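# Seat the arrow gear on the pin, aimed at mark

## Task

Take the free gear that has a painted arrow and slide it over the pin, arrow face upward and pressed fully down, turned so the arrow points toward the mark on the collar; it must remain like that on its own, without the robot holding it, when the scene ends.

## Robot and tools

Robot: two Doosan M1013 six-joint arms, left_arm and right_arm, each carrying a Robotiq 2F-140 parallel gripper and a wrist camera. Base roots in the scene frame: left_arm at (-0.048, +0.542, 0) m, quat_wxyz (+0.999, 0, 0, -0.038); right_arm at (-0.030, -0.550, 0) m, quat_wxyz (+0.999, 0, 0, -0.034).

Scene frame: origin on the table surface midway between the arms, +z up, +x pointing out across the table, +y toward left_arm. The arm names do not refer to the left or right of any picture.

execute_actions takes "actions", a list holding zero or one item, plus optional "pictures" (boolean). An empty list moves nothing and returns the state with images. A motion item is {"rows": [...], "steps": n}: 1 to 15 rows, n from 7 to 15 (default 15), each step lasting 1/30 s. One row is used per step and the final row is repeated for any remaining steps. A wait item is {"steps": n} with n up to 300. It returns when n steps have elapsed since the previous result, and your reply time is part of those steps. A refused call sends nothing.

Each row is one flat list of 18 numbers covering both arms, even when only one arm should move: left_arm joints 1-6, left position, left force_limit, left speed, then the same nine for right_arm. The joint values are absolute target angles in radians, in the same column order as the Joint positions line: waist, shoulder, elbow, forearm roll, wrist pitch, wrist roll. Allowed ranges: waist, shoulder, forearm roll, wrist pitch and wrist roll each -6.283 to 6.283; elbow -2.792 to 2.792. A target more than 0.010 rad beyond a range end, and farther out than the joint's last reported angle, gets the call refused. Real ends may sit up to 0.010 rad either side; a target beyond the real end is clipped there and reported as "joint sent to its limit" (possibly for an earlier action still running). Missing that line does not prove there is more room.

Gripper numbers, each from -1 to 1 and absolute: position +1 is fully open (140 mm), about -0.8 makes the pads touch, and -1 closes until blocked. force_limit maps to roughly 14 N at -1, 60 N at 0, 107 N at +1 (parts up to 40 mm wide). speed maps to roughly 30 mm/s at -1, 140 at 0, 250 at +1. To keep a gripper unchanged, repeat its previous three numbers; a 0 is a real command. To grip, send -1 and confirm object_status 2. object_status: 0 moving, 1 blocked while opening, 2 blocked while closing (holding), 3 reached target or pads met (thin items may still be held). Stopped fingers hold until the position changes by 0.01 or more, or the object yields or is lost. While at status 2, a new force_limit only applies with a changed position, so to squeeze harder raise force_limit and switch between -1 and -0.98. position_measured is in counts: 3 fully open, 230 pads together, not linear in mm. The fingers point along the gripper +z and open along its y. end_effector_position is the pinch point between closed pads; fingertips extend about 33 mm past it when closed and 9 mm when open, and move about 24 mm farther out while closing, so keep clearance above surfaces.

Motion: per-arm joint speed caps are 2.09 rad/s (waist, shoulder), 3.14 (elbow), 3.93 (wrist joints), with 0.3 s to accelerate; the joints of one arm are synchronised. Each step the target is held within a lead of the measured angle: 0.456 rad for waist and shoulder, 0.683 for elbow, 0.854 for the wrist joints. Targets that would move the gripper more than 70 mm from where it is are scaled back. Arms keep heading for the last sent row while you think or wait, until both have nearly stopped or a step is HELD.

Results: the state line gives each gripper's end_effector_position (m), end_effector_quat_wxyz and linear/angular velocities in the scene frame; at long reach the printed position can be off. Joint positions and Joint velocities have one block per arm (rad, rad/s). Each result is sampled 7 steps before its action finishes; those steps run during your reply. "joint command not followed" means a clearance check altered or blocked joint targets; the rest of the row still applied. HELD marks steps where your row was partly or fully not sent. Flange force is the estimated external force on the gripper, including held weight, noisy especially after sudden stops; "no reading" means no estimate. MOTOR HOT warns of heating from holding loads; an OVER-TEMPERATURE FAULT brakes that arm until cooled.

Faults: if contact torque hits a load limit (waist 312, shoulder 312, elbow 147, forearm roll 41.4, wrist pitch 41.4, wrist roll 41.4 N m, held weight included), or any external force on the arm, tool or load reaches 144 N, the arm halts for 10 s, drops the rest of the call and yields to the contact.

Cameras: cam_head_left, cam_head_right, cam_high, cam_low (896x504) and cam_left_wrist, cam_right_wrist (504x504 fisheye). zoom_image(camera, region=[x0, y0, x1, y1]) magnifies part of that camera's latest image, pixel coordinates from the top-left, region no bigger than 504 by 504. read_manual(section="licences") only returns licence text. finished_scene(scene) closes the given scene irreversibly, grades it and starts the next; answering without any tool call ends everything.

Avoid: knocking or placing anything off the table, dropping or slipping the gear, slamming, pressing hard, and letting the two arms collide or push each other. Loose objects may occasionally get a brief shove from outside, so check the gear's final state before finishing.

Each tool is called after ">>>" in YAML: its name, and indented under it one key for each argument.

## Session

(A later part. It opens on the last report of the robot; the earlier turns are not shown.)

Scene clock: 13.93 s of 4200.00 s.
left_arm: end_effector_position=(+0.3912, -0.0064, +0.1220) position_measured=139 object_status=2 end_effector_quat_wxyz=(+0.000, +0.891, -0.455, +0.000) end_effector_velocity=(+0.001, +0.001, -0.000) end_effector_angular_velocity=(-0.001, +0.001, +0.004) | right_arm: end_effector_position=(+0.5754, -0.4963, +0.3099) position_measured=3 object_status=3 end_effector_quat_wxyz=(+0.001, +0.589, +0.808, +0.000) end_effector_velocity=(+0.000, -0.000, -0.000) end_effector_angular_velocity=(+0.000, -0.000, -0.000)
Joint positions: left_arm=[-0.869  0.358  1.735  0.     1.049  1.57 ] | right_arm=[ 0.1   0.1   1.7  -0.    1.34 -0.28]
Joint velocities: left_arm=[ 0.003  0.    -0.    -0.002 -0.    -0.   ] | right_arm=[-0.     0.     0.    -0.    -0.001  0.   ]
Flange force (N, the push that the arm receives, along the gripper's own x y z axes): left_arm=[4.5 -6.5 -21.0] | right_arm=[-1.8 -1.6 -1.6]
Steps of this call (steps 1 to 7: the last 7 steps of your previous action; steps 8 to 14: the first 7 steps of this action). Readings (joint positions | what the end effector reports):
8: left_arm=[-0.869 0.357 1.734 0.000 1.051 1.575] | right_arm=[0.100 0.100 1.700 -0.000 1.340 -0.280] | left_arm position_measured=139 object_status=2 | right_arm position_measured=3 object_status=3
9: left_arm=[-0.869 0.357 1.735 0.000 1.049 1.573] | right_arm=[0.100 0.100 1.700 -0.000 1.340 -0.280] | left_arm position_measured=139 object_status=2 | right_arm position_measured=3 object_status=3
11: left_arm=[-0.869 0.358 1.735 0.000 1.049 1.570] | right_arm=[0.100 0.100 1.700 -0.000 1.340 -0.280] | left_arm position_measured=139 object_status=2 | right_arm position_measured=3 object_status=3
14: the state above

>>> execute_actions:
  actions:
    - {"rows":[[-0.869,0.3578,1.7353,0,1.0485,1.595,-1,-0.2,-0.6,0.1,0.1,1.7,0,1.34,-0.28,1,0,0]],"steps":14}

>>> execute_actions:
  actions:
    - {"rows":[[-0.869,0.3588,1.7363,0,1.0465,1.59,-1,-0.2,-0.6,0.1,0.1,1.7,0,1.34,-0.28,1,0,0]],"steps":14}
  pictures: true

>>> zoom_image:
  camera: "cam_left_wrist"
  region: [160, 110, 380, 330]

>>> zoom_image:
  camera: "cam_low"
  region: [320, 100, 420, 190]

Scene clock: 14.43 s of 4200.00 s.
left_arm: end_effector_position=(+0.3911, -0.0063, +0.1218) position_measured=139 object_status=2 end_effector_quat_wxyz=(-0.000, +0.885, -0.466, -0.000) end_effector_velocity=(-0.000, +0.001, -0.001) end_effector_angular_velocity=(+0.001, +0.001, -0.001) | right_arm: end_effector_position=(+0.5754, -0.4963, +0.3099) position_measured=3 object_status=3 end_effector_quat_wxyz=(+0.001, +0.589, +0.808, +0.000) end_effector_velocity=(-0.001, +0.000, -0.001) end_effector_angular_velocity=(-0.000, +0.002, +0.001)
Joint positions: left_arm=[-0.869  0.358  1.735 -0.     1.048  1.595] | right_arm=[ 0.1   0.1   1.7  -0.    1.34 -0.28]
Joint velocities: left_arm=[ 0.     0.     0.001 -0.    -0.     0.001] | right_arm=[0.001 0.    0.001 0.    0.001 0.   ]
Flange force (N, the push that the arm receives, along the gripper's own x y z axes): left_arm=[-5.1 -6.2 -23.2] | right_arm=[-1.7 -1.0 -1.6]
Steps of this call (steps 1 to 7: the last 7 steps of your previous action; step 8: the robot went on to your last target; steps 9 to 15: the first 7 steps of this action). Readings (joint positions | what the end effector reports):
9: left_arm=[-0.869 0.358 1.735 0.000 1.048 1.570] | right_arm=[0.100 0.100 1.700 -0.000 1.340 -0.280] | left_arm position_measured=139 object_status=2 | right_arm position_measured=3 object_status=3
10: left_arm=[-0.869 0.358 1.735 0.000 1.048 1.578] | right_arm=[0.100 0.100 1.700 -0.000 1.340 -0.280] | left_arm position_measured=139 object_status=2 | right_arm position_measured=3 object_status=3
12: left_arm=[-0.869 0.358 1.735 -0.000 1.048 1.594] | right_arm=[0.100 0.100 1.700 -0.000 1.340 -0.280] | left_arm position_measured=139 object_status=2 | right_arm position_measured=3 object_status=3
15: the state above

Scene clock: 14.90 s of 4200.00 s.
left_arm: end_effector_position=(+0.3912, -0.0064, +0.1208) position_measured=139 object_status=2 end_effector_quat_wxyz=(+0.000, +0.886, -0.464, +0.000) end_effector_velocity=(+0.000, +0.000, -0.001) end_effector_angular_velocity=(+0.001, -0.000, +0.000) | right_arm: end_effector_position=(+0.5754, -0.4963, +0.3099) position_measured=3 object_status=3 end_effector_quat_wxyz=(+0.001, +0.589, +0.808, +0.000) end_effector_velocity=(+0.001, +0.001, +0.001) end_effector_angular_velocity=(+0.001, -0.001, +0.001)
Joint positions: left_arm=[-0.869  0.359  1.736 -0.     1.047  1.59 ] | right_arm=[ 0.1   0.1   1.7  -0.    1.34 -0.28]
Joint velocities: left_arm=[ 0.     0.001  0.001  0.    -0.002 -0.   ] | right_arm=[ 0.001  0.    -0.001  0.001 -0.    -0.   ]
Flange force (N, the push that the arm receives, along the gripper's own x y z axes): left_arm=[-12.0 -5.9 -62.9] | right_arm=[-2.1 1.6 -2.2]
Steps of this call (steps 1 to 7: the last 7 steps of your previous action; steps 8 to 14: the first 7 steps of this action). Readings (joint positions | what the end effector reports):
8: left_arm=[-0.869 0.358 1.735 -0.000 1.048 1.595] | right_arm=[0.100 0.100 1.700 -0.000 1.340 -0.280] | left_arm position_measured=139 object_status=2 | right_arm position_measured=3 object_status=3
9: left_arm=[-0.869 0.358 1.736 -0.000 1.048 1.593] | right_arm=[0.100 0.100 1.700 -0.000 1.340 -0.280] | left_arm position_measured=139 object_status=2 | right_arm position_measured=3 object_status=3
11: left_arm=[-0.869 0.359 1.736 -0.000 1.047 1.590] | right_arm=[0.100 0.100 1.700 -0.000 1.340 -0.280] | left_arm position_measured=139 object_status=2 | right_arm position_measured=3 object_status=3
14: the state above

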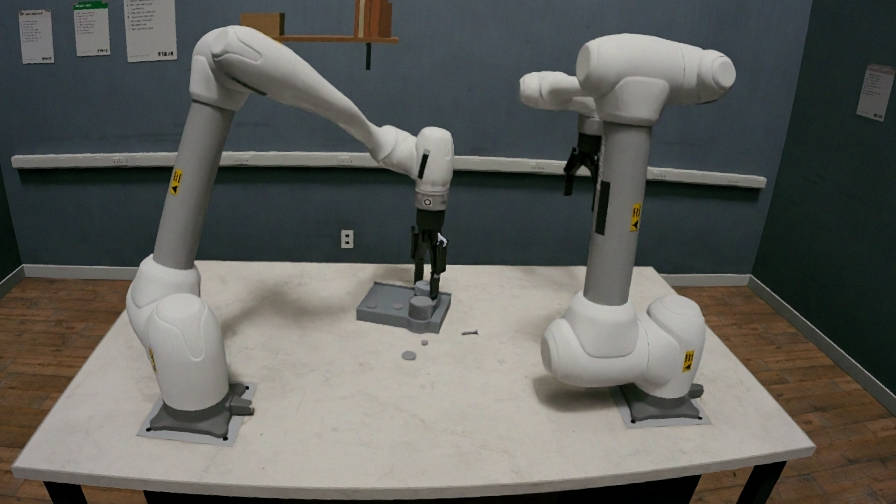

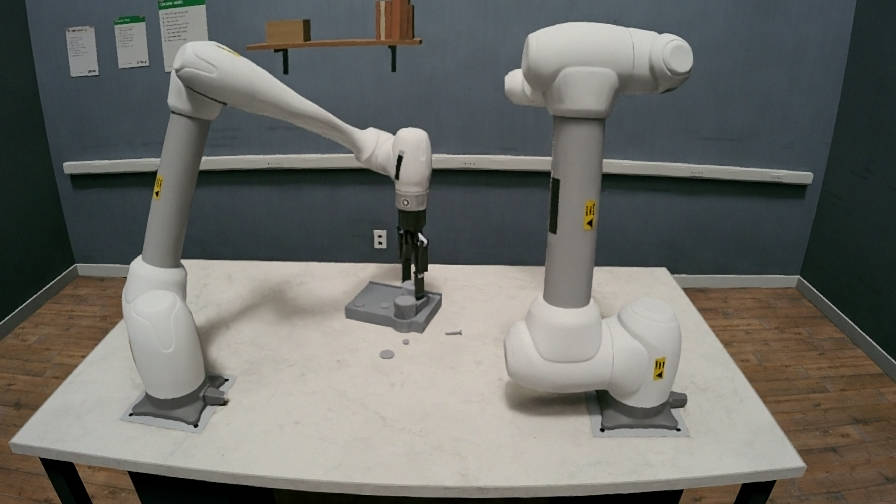

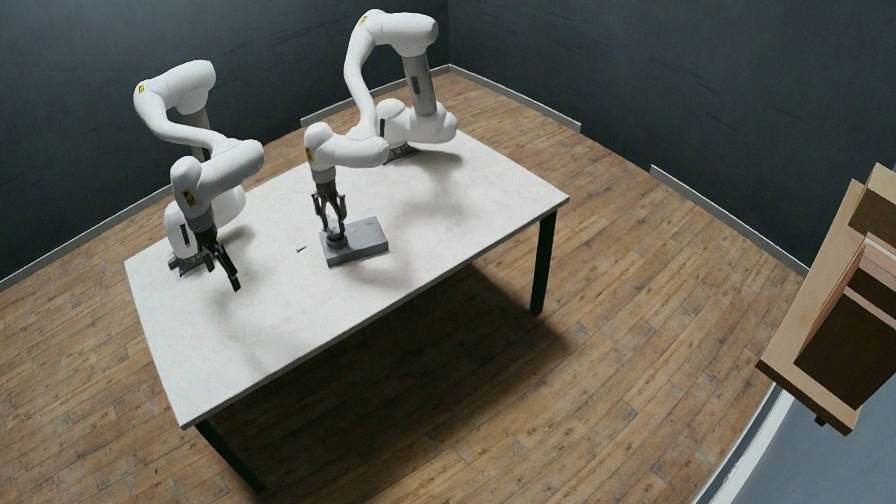

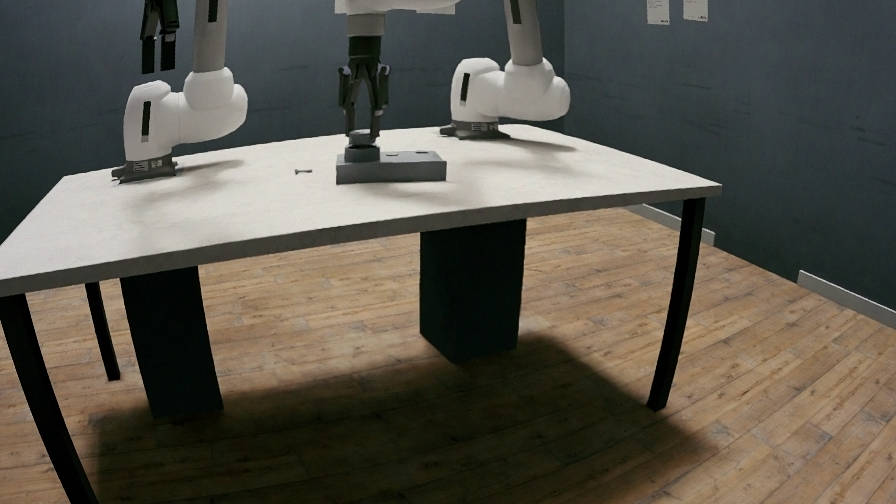

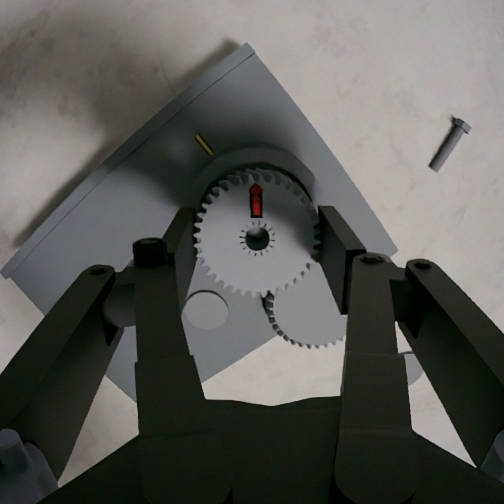

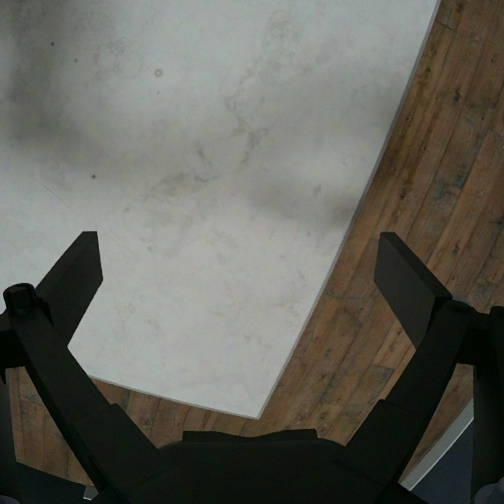

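Region (160, 110, 380, 330) of cam_left_wrist's 504x504 image, scaled by 2.291, with more detail than that image has.

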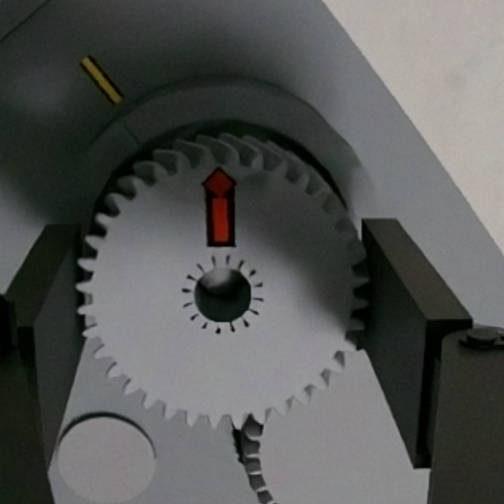

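Region (320, 100, 420, 190) of cam_low's 896x504 image, scaled by 5.040, with more detail than that image has; it fills the top 454 rows of this view, and the rest is white.

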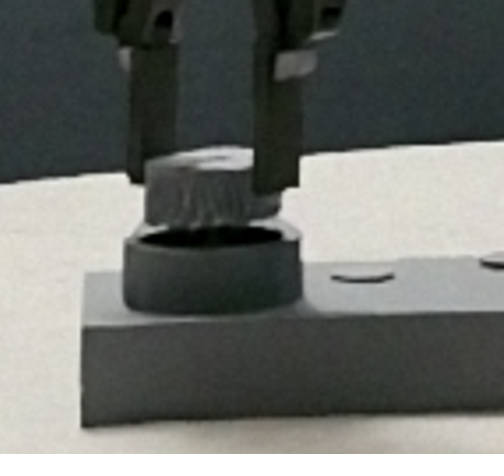

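Overshot; engaged now, so turn back.

>>> execute_actions:
  actions:
    - {"rows":[[-0.869,0.3588,1.7363,0,1.0465,1.555,-1,-0.2,-0.6,0.1,0.1,1.7,0,1.34,-0.28,1,0,0]],"steps":14}

>>> execute_actions:
  actions:
    - {"rows":[[-0.869,0.3601,1.7376,0,1.0439,1.54,-1,-0.2,-0.6,0.1,0.1,1.7,0,1.34,-0.28,1,0,0]],"steps":14}

Scene clock: 15.37 s of 4200.00 s.
left_arm: end_effector_position=(+0.3910, -0.0062, +0.1201) position_measured=139 object_status=2 end_effector_quat_wxyz=(-0.000, +0.894, -0.448, -0.000) end_effector_velocity=(+0.000, +0.000, +0.004) end_effector_angular_velocity=(-0.003, -0.002, +0.002) | right_arm: end_effector_position=(+0.5754, -0.4963, +0.3099) position_measured=3 object_status=3 end_effector_quat_wxyz=(+0.001, +0.589, +0.808, +0.000) end_effector_velocity=(-0.000, +0.001, -0.000) end_effector_angular_velocity=(-0.001, +0.000, +0.002)
Joint positions: left_arm=[-0.869  0.359  1.737 -0.     1.046  1.555] | right_arm=[ 0.1   0.1   1.7  -0.    1.34 -0.28]
Joint velocities: left_arm=[ 0.001 -0.005 -0.001 -0.001  0.002 -0.001] | right_arm=[ 0.002  0.     0.    -0.001 -0.    -0.   ]
Flange force (N, the push that the arm receives, along the gripper's own x y z axes): left_arm=[8.2 -5.1 10.1] | right_arm=[-1.2 -2.5 -2.2]
Steps of this call (steps 1 to 7: the last 7 steps of your previous action; steps 8 to 14: the first 7 steps of this action). Readings (joint positions | what the end effector reports):
8: left_arm=[-0.869 0.359 1.736 -0.000 1.046 1.589] | right_arm=[0.100 0.100 1.700 -0.000 1.340 -0.280] | left_arm position_measured=139 object_status=2 | right_arm position_measured=3 object_status=3
9: left_arm=[-0.869 0.359 1.736 -0.000 1.046 1.581] | right_arm=[0.100 0.100 1.700 -0.000 1.340 -0.280] | left_arm position_measured=139 object_status=2 | right_arm position_measured=3 object_status=3
11: left_arm=[-0.869 0.359 1.737 -0.000 1.046 1.557] | right_arm=[0.100 0.100 1.700 -0.000 1.340 -0.280] | left_arm position_measured=139 object_status=2 | right_arm position_measured=3 object_status=3
14: the state above

Scene clock: 15.83 s of 4200.00 s.
left_arm: end_effector_position=(+0.3912, -0.0064, +0.1192) position_measured=139 object_status=2 end_effector_quat_wxyz=(+0.000, +0.897, -0.441, +0.000) end_effector_velocity=(-0.000, +0.000, -0.002) end_effector_angular_velocity=(+0.002, +0.001, -0.001) | right_arm: end_effector_position=(+0.5754, -0.4963, +0.3099) position_measured=3 object_status=3 end_effector_quat_wxyz=(+0.001, +0.589, +0.808, +0.000) end_effector_velocity=(-0.001, -0.000, -0.001) end_effector_angular_velocity=(-0.000, +0.002, -0.000)
Joint positions: left_arm=[-0.869  0.36   1.737 -0.     1.044  1.54 ] | right_arm=[ 0.1   0.1   1.7  -0.    1.34 -0.28]
Joint velocities: left_arm=[-0.     0.002  0.001  0.    -0.002  0.   ] | right_arm=[-0.     0.001  0.001  0.     0.    -0.   ]
Flange force (N, the push that the arm receives, along the gripper's own x y z axes): left_arm=[-5.6 -3.9 2.7] | right_arm=[-1.8 1.4 -2.6]
Steps of this call (steps 1 to 7: the last 7 steps of your previous action; steps 8 to 14: the first 7 steps of this action). Readings (joint positions | what the end effector reports):
8: left_arm=[-0.869 0.359 1.736 -0.000 1.047 1.555] | right_arm=[0.100 0.100 1.700 0.000 1.340 -0.280] | left_arm position_measured=139 object_status=2 | right_arm position_measured=3 object_status=3
9: left_arm=[-0.869 0.359 1.736 -0.000 1.046 1.548] | right_arm=[0.100 0.100 1.700 -0.000 1.340 -0.280] | left_arm position_measured=139 object_status=2 | right_arm position_measured=3 object_status=3
11: left_arm=[-0.869 0.360 1.737 -0.000 1.044 1.540] | right_arm=[0.100 0.100 1.700 -0.000 1.340 -0.280] | left_arm position_measured=139 object_status=2 | right_arm position_measured=3 object_status=3
14: the state above

>>> execute_actions:
  actions:
    - {"rows":[[-0.8687,0.3651,1.7427,0,1.0338,1.482,-1,-0.2,-0.6,0.1,0.1,1.7,0,1.34,-0.28,1,0,0]]}

Scene clock: 16.37 s of 4200.00 s.
left_arm: end_effector_position=(+0.3911, -0.0064, +0.1130) position_measured=139 object_status=2 end_effector_quat_wxyz=(-0.000, +0.910, -0.415, -0.000) end_effector_velocity=(-0.000, -0.000, -0.001) end_effector_angular_velocity=(+0.000, +0.001, +0.002) | right_arm: end_effector_position=(+0.5754, -0.4963, +0.3099) position_measured=3 object_status=3 end_effector_quat_wxyz=(+0.001, +0.589, +0.808, +0.000) end_effector_velocity=(-0.000, +0.001, -0.000) end_effector_angular_velocity=(-0.000, -0.000, +0.003)
Joint positions: left_arm=[-0.869  0.365  1.743 -0.     1.034  1.482] | right_arm=[ 0.1   0.1   1.7  -0.    1.34 -0.28]
Joint velocities: left_arm=[-0.     0.001  0.    -0.001 -0.    -0.002] | right_arm=[ 0.003 -0.     0.    -0.    -0.    -0.   ]
Flange force (N, the push that the arm receives, along the gripper's own x y z axes): left_arm=[-8.6 -5.3 8.2] | right_arm=[-0.7 -0.7 -2.3]
Steps of this call (steps 1 to 7: the last 7 steps of your previous action; step 8: the robot went on to your last target; steps 9 to 16: the first 8 steps of this action). Readings (joint positions | what the end effector reports):
9: left_arm=[-0.869 0.360 1.738 -0.000 1.044 1.539] | right_arm=[0.100 0.100 1.700 0.000 1.340 -0.280] | left_arm position_measured=139 object_status=2 | right_arm position_measured=3 object_status=3
10: left_arm=[-0.869 0.361 1.738 -0.000 1.042 1.531] | right_arm=[0.100 0.100 1.700 -0.000 1.340 -0.280] | left_arm position_measured=139 object_status=2 | right_arm position_measured=3 object_status=3
12: left_arm=[-0.869 0.364 1.742 -0.000 1.035 1.491] | right_arm=[0.100 0.100 1.700 -0.000 1.340 -0.280] | left_arm position_measured=139 object_status=2 | right_arm position_measured=3 object_status=3
16: the state above

>>> execute_actions:
  actions:
    - {"rows":[[-0.8687,0.3682,1.7464,0,1.027,1.444,-1,-0.2,-0.6,0.1,0.1,1.7,0,1.34,-0.28,1,0,0]],"steps":13}

Scene clock: 16.80 s of 4200.00 s.
left_arm: end_effector_position=(+0.3913, -0.0062, +0.1093) position_measured=139 object_status=2 end_effector_quat_wxyz=(+0.000, +0.917, -0.398, +0.000) end_effector_velocity=(-0.000, +0.001, -0.002) end_effector_angular_velocity=(+0.004, +0.002, +0.005) | right_arm: end_effector_position=(+0.5754, -0.4963, +0.3099) position_measured=3 object_status=3 end_effector_quat_wxyz=(+0.001, +0.589, +0.808, +0.000) end_effector_velocity=(+0.000, +0.000, -0.000) end_effector_angular_velocity=(+0.000, -0.001, +0.000)
Joint positions: left_arm=[-0.869  0.368  1.746 -0.     1.027  1.444] | right_arm=[ 0.1   0.1   1.7  -0.    1.34 -0.28]
Joint velocities: left_arm=[ 0.001  0.002  0.001  0.001  0.002 -0.005] | right_arm=[ 0.001  0.     0.     0.    -0.001  0.   ]
Flange force (N, the push that the arm receives, along the gripper's own x y z axes): left_arm=[-12.1 3.4 5.8] | right_arm=[-1.5 0.9 -2.1]
Steps of this call (steps 1 to 7: the last 7 steps of your previous action; steps 8 to 13: the first 6 steps of this action). Readings (joint positions | what the end effector reports):
8: left_arm=[-0.869 0.365 1.743 -0.000 1.034 1.481] | right_arm=[0.100 0.100 1.700 0.000 1.340 -0.280] | left_arm position_measured=139 object_status=2 | right_arm position_measured=3 object_status=3
9: left_arm=[-0.869 0.366 1.743 -0.000 1.032 1.473] | right_arm=[0.100 0.100 1.700 -0.000 1.340 -0.280] | left_arm position_measured=139 object_status=2 | right_arm position_measured=3 object_status=3
11: left_arm=[-0.869 0.368 1.746 -0.000 1.027 1.446] | right_arm=[0.100 0.100 1.700 -0.000 1.340 -0.280] | left_arm position_measured=139 object_status=2 | right_arm position_measured=3 object_status=3
13: the state above

>>> execute_actions:
  actions:
    - {"rows":[[-0.8687,0.3746,1.7536,0,1.0134,1.368,-1,-0.2,-0.6,0.1,0.1,1.7,0,1.34,-0.28,1,0,0]]}
  pictures: true

Scene clock: 17.30 s of 4200.00 s.
left_arm: end_effector_position=(+0.3911, -0.0060, +0.1012) position_measured=139 object_status=2 end_effector_quat_wxyz=(+0.000, +0.932, -0.363, +0.000) end_effector_velocity=(+0.001, +0.001, +0.000) end_effector_angular_velocity=(+0.002, -0.001, +0.003) | right_arm: end_effector_position=(+0.5754, -0.4963, +0.3099) position_measured=3 object_status=3 end_effector_quat_wxyz=(+0.001, +0.589, +0.808, +0.000) end_effector_velocity=(+0.000, +0.000, +0.000) end_effector_angular_velocity=(-0.000, -0.001, +0.001)
Joint positions: left_arm=[-0.869  0.375  1.754 -0.     1.013  1.368] | right_arm=[ 0.1   0.1   1.7   0.    1.34 -0.28]
Joint velocities: left_arm=[ 0.001 -0.001  0.     0.003  0.001 -0.003] | right_arm=[ 0.001 -0.    -0.    -0.    -0.    -0.   ]
Flange force (N, the push that the arm receives, along the gripper's own x y z axes): left_arm=[-1.7 6.2 8.8] | right_arm=[-0.4 -1.7 -2.8]
Steps of this call (steps 1 to 7: the last 7 steps of your previous action; steps 8 to 15: the first 8 steps of this action). Readings (joint positions | what the end effector reports):
8: left_arm=[-0.869 0.368 1.746 -0.000 1.027 1.443] | right_arm=[0.100 0.100 1.700 0.000 1.340 -0.280] | left_arm position_measured=139 object_status=2 | right_arm position_measured=3 object_status=3
9: left_arm=[-0.869 0.369 1.747 -0.000 1.025 1.435] | right_arm=[0.100 0.100 1.700 -0.000 1.340 -0.280] | left_arm position_measured=139 object_status=2 | right_arm position_measured=3 object_status=3
11: left_arm=[-0.869 0.373 1.752 -0.000 1.017 1.387] | right_arm=[0.100 0.100 1.700 -0.000 1.340 -0.280] | left_arm position_measured=139 object_status=2 | right_arm position_measured=3 object_status=3
15: the state above

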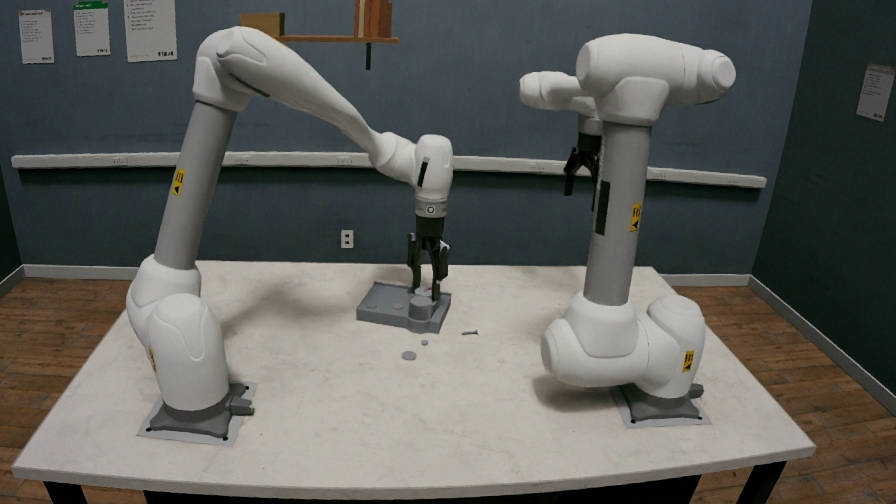

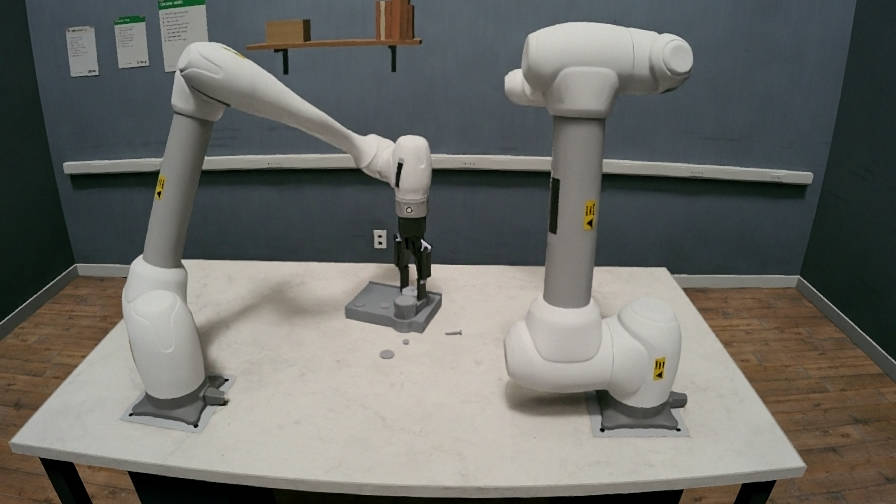

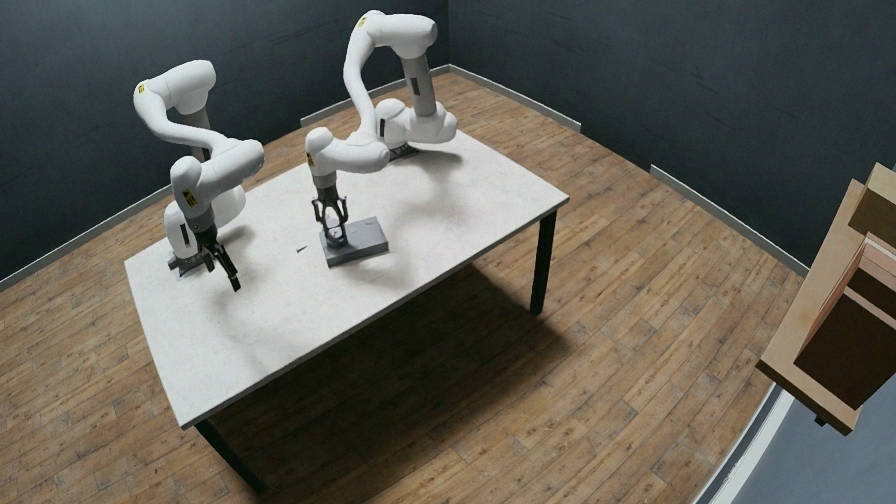

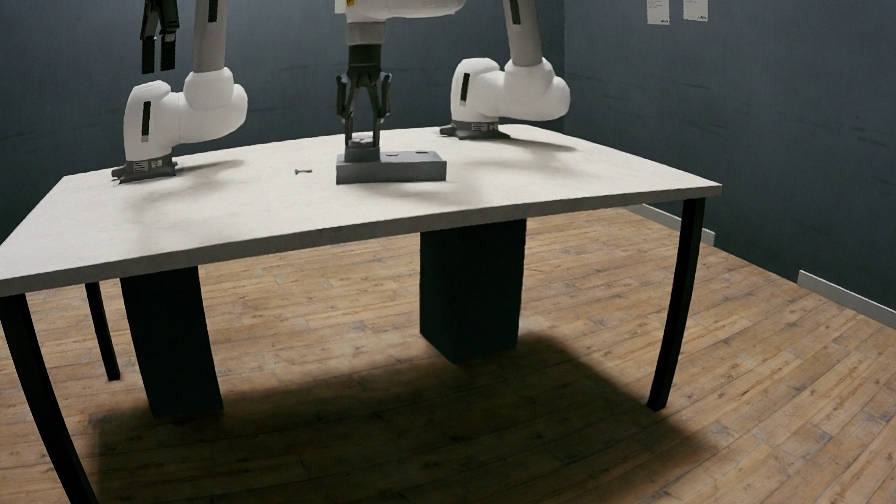

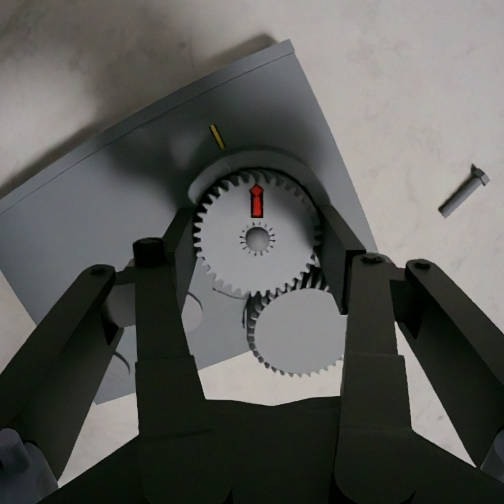

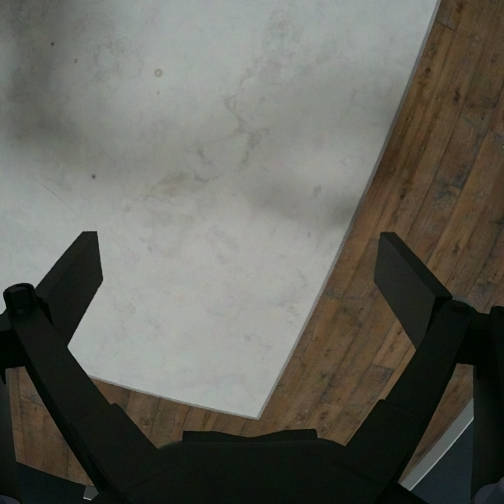

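>>> execute_actions:
  actions:
    - {"rows":[[-0.8687,0.3746,1.7536,0,1.0134,1.368,0.1,0,-0.7,0.1,0.1,1.7,0,1.34,-0.28,1,0,0]],"steps":15}

>>> execute_actions:
  actions:
    - {"steps":20}
  pictures: true

Scene clock: 18.20 s of 4200.00 s.
left_arm: end_effector_position=(+0.3911, -0.0059, +0.1013) position_measured=118 object_status=0 end_effector_quat_wxyz=(+0.000, +0.932, -0.363, +0.000) end_effector_velocity=(+0.001, +0.001, -0.001) end_effector_angular_velocity=(-0.000, +0.000, +0.002) | right_arm: end_effector_position=(+0.5754, -0.4963, +0.3099) position_measured=3 object_status=3 end_effector_quat_wxyz=(+0.001, +0.589, +0.808, +0.000) end_effector_velocity=(-0.000, -0.000, -0.000) end_effector_angular_velocity=(-0.001, +0.001, +0.000)
Joint positions: left_arm=[-0.869  0.375  1.754 -0.     1.013  1.368] | right_arm=[ 0.1   0.1   1.7  -0.    1.34 -0.28]
Joint velocities: left_arm=[ 0.002  0.001  0.    -0.    -0.001  0.   ] | right_arm=[ 0.     0.     0.    -0.001  0.001 -0.   ]
Flange force (N, the push that the arm receives, along the gripper's own x y z axes): left_arm=[3.2 4.3 2.5] | right_arm=[-2.2 -1.3 -2.3]
Steps of this call (steps 1 to 7: the last 7 steps of your previous action; steps 8 to 15: the robot went on to your last target; steps 16 to 19: nothing new was sent; steps 20 to 27: the first 8 steps of this action). Readings (joint positions | what the end effector reports):
20: left_arm=[-0.869 0.375 1.754 -0.000 1.013 1.368] | right_arm=[0.100 0.100 1.700 -0.000 1.340 -0.280] | left_arm position_measured=139 object_status=0 | right_arm position_measured=3 object_status=3
21: left_arm=[-0.869 0.375 1.754 -0.000 1.013 1.368] | right_arm=[0.100 0.100 1.700 0.000 1.340 -0.280] | left_arm position_measured=139 object_status=0 | right_arm position_measured=3 object_status=3
23: left_arm=[-0.869 0.375 1.754 -0.000 1.013 1.368] | right_arm=[0.100 0.100 1.700 -0.000 1.340 -0.280] | left_arm position_measured=131 object_status=0 | right_arm position_measured=3 object_status=3
27: the state above

Scene clock: 18.87 s of 4200.00 s.
left_arm: end_effector_position=(+0.3911, -0.0059, +0.1013) position_measured=117 object_status=3 end_effector_quat_wxyz=(+0.000, +0.932, -0.363, -0.000) end_effector_velocity=(+0.000, +0.000, -0.002) end_effector_angular_velocity=(+0.002, -0.000, -0.002) | right_arm: end_effector_position=(+0.5754, -0.4963, +0.3099) position_measured=3 object_status=3 end_effector_quat_wxyz=(+0.001, +0.589, +0.808, +0.000) end_effector_velocity=(-0.001, -0.000, -0.001) end_effector_angular_velocity=(-0.000, +0.003, +0.000)
Joint positions: left_arm=[-0.869  0.375  1.754 -0.     1.013  1.368] | right_arm=[ 0.1   0.1   1.7   0.    1.34 -0.28]
Joint velocities: left_arm=[-0.     0.002  0.001  0.002 -0.001  0.   ] | right_arm=[-0.     0.     0.001 -0.     0.001 -0.   ]
Flange force (N, the push that the arm receives, along the gripper's own x y z axes): left_arm=[2.0 5.9 3.0] | right_arm=[0.0 -3.4 -1.9]
Kept back: nothing.
Steps of this call (steps 1 to 7: the last 7 steps of your previous action; steps 8 to 15: the robot went on to your last target; steps 16 to 20: nothing new was sent). Readings (joint positions | what the end effector reports):
1: left_arm=[-0.869 0.375 1.754 -0.000 1.013 1.368] | right_arm=[0.100 0.100 1.700 -0.000 1.340 -0.280] | left_arm position_measured=117 object_status=0 | right_arm position_measured=3 object_status=3
2: left_arm=[-0.869 0.375 1.754 -0.000 1.013 1.368] | right_arm=[0.100 0.100 1.700 0.000 1.340 -0.280] | left_arm position_measured=117 object_status=0 | right_arm position_measured=3 object_status=3
4: left_arm=[-0.869 0.375 1.754 -0.000 1.013 1.368] | right_arm=[0.100 0.100 1.700 0.000 1.340 -0.280] | left_arm position_measured=117 object_status=0 | right_arm position_measured=3 object_status=3
8: left_arm=[-0.869 0.375 1.754 -0.000 1.013 1.368] | right_arm=[0.100 0.100 1.700 -0.000 1.340 -0.280] | left_arm position_measured=117 object_status=3 | right_arm position_measured=3 object_status=3
20: the state above
All arms were judged still, so your last target was given up. Only a new action makes them travel on or press farther. Fingers that are still opening or closing keep moving.

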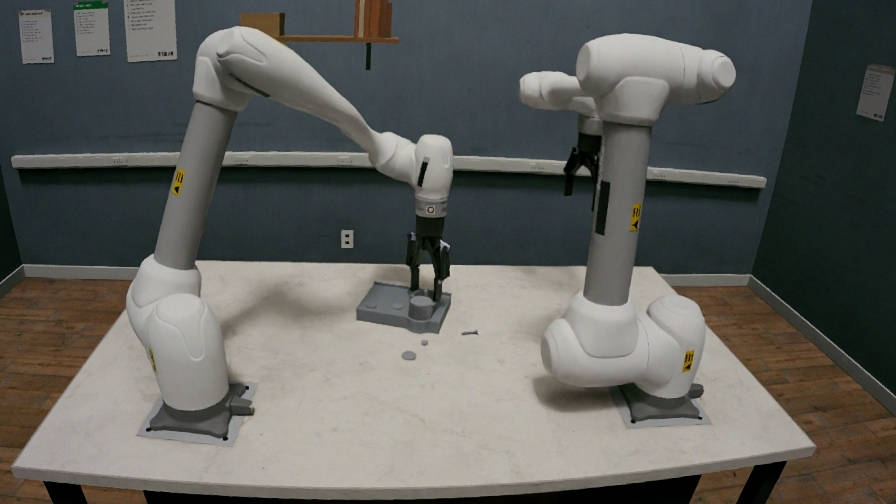

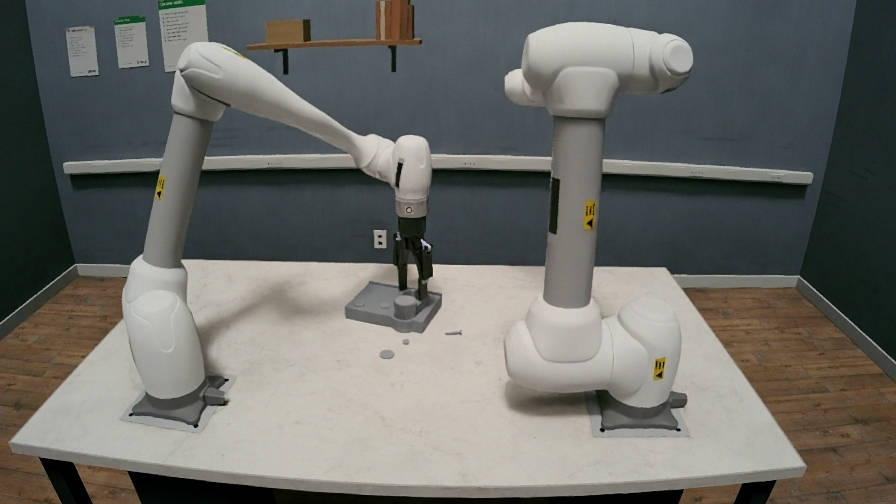

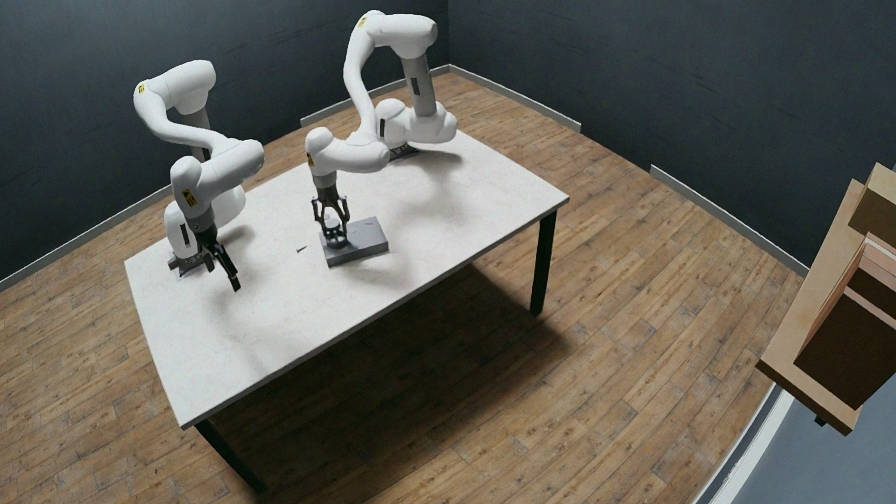

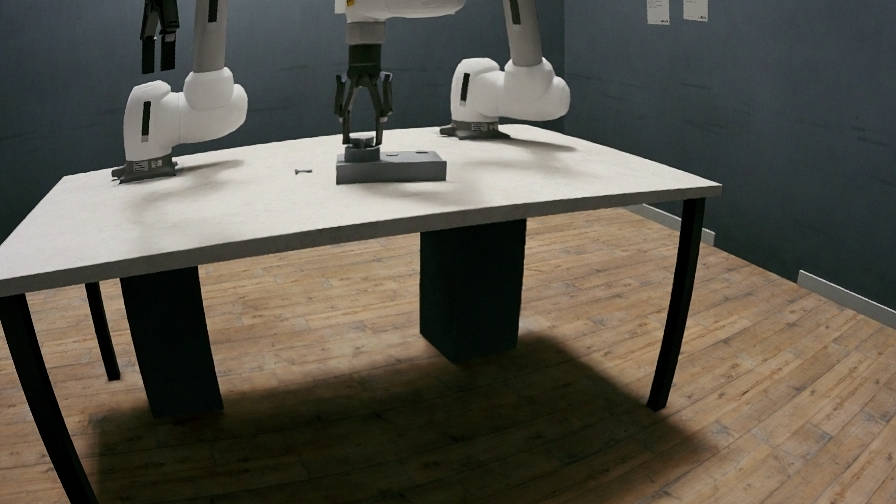

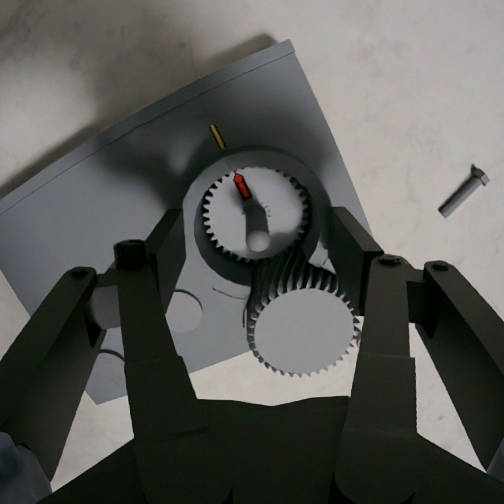

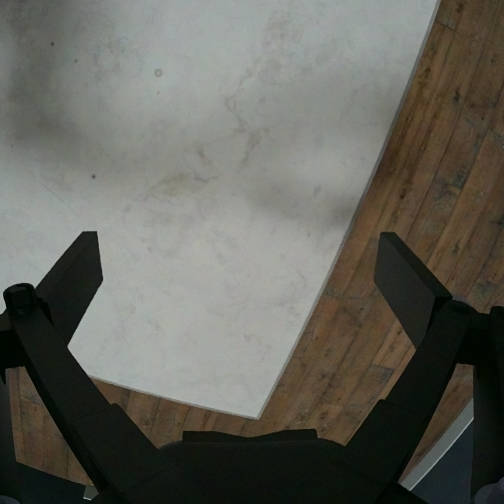

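The gear is down and the arrow lines up with the mark.

>>> finished_scene:
  scene: 2

The scene is finished: the task was done.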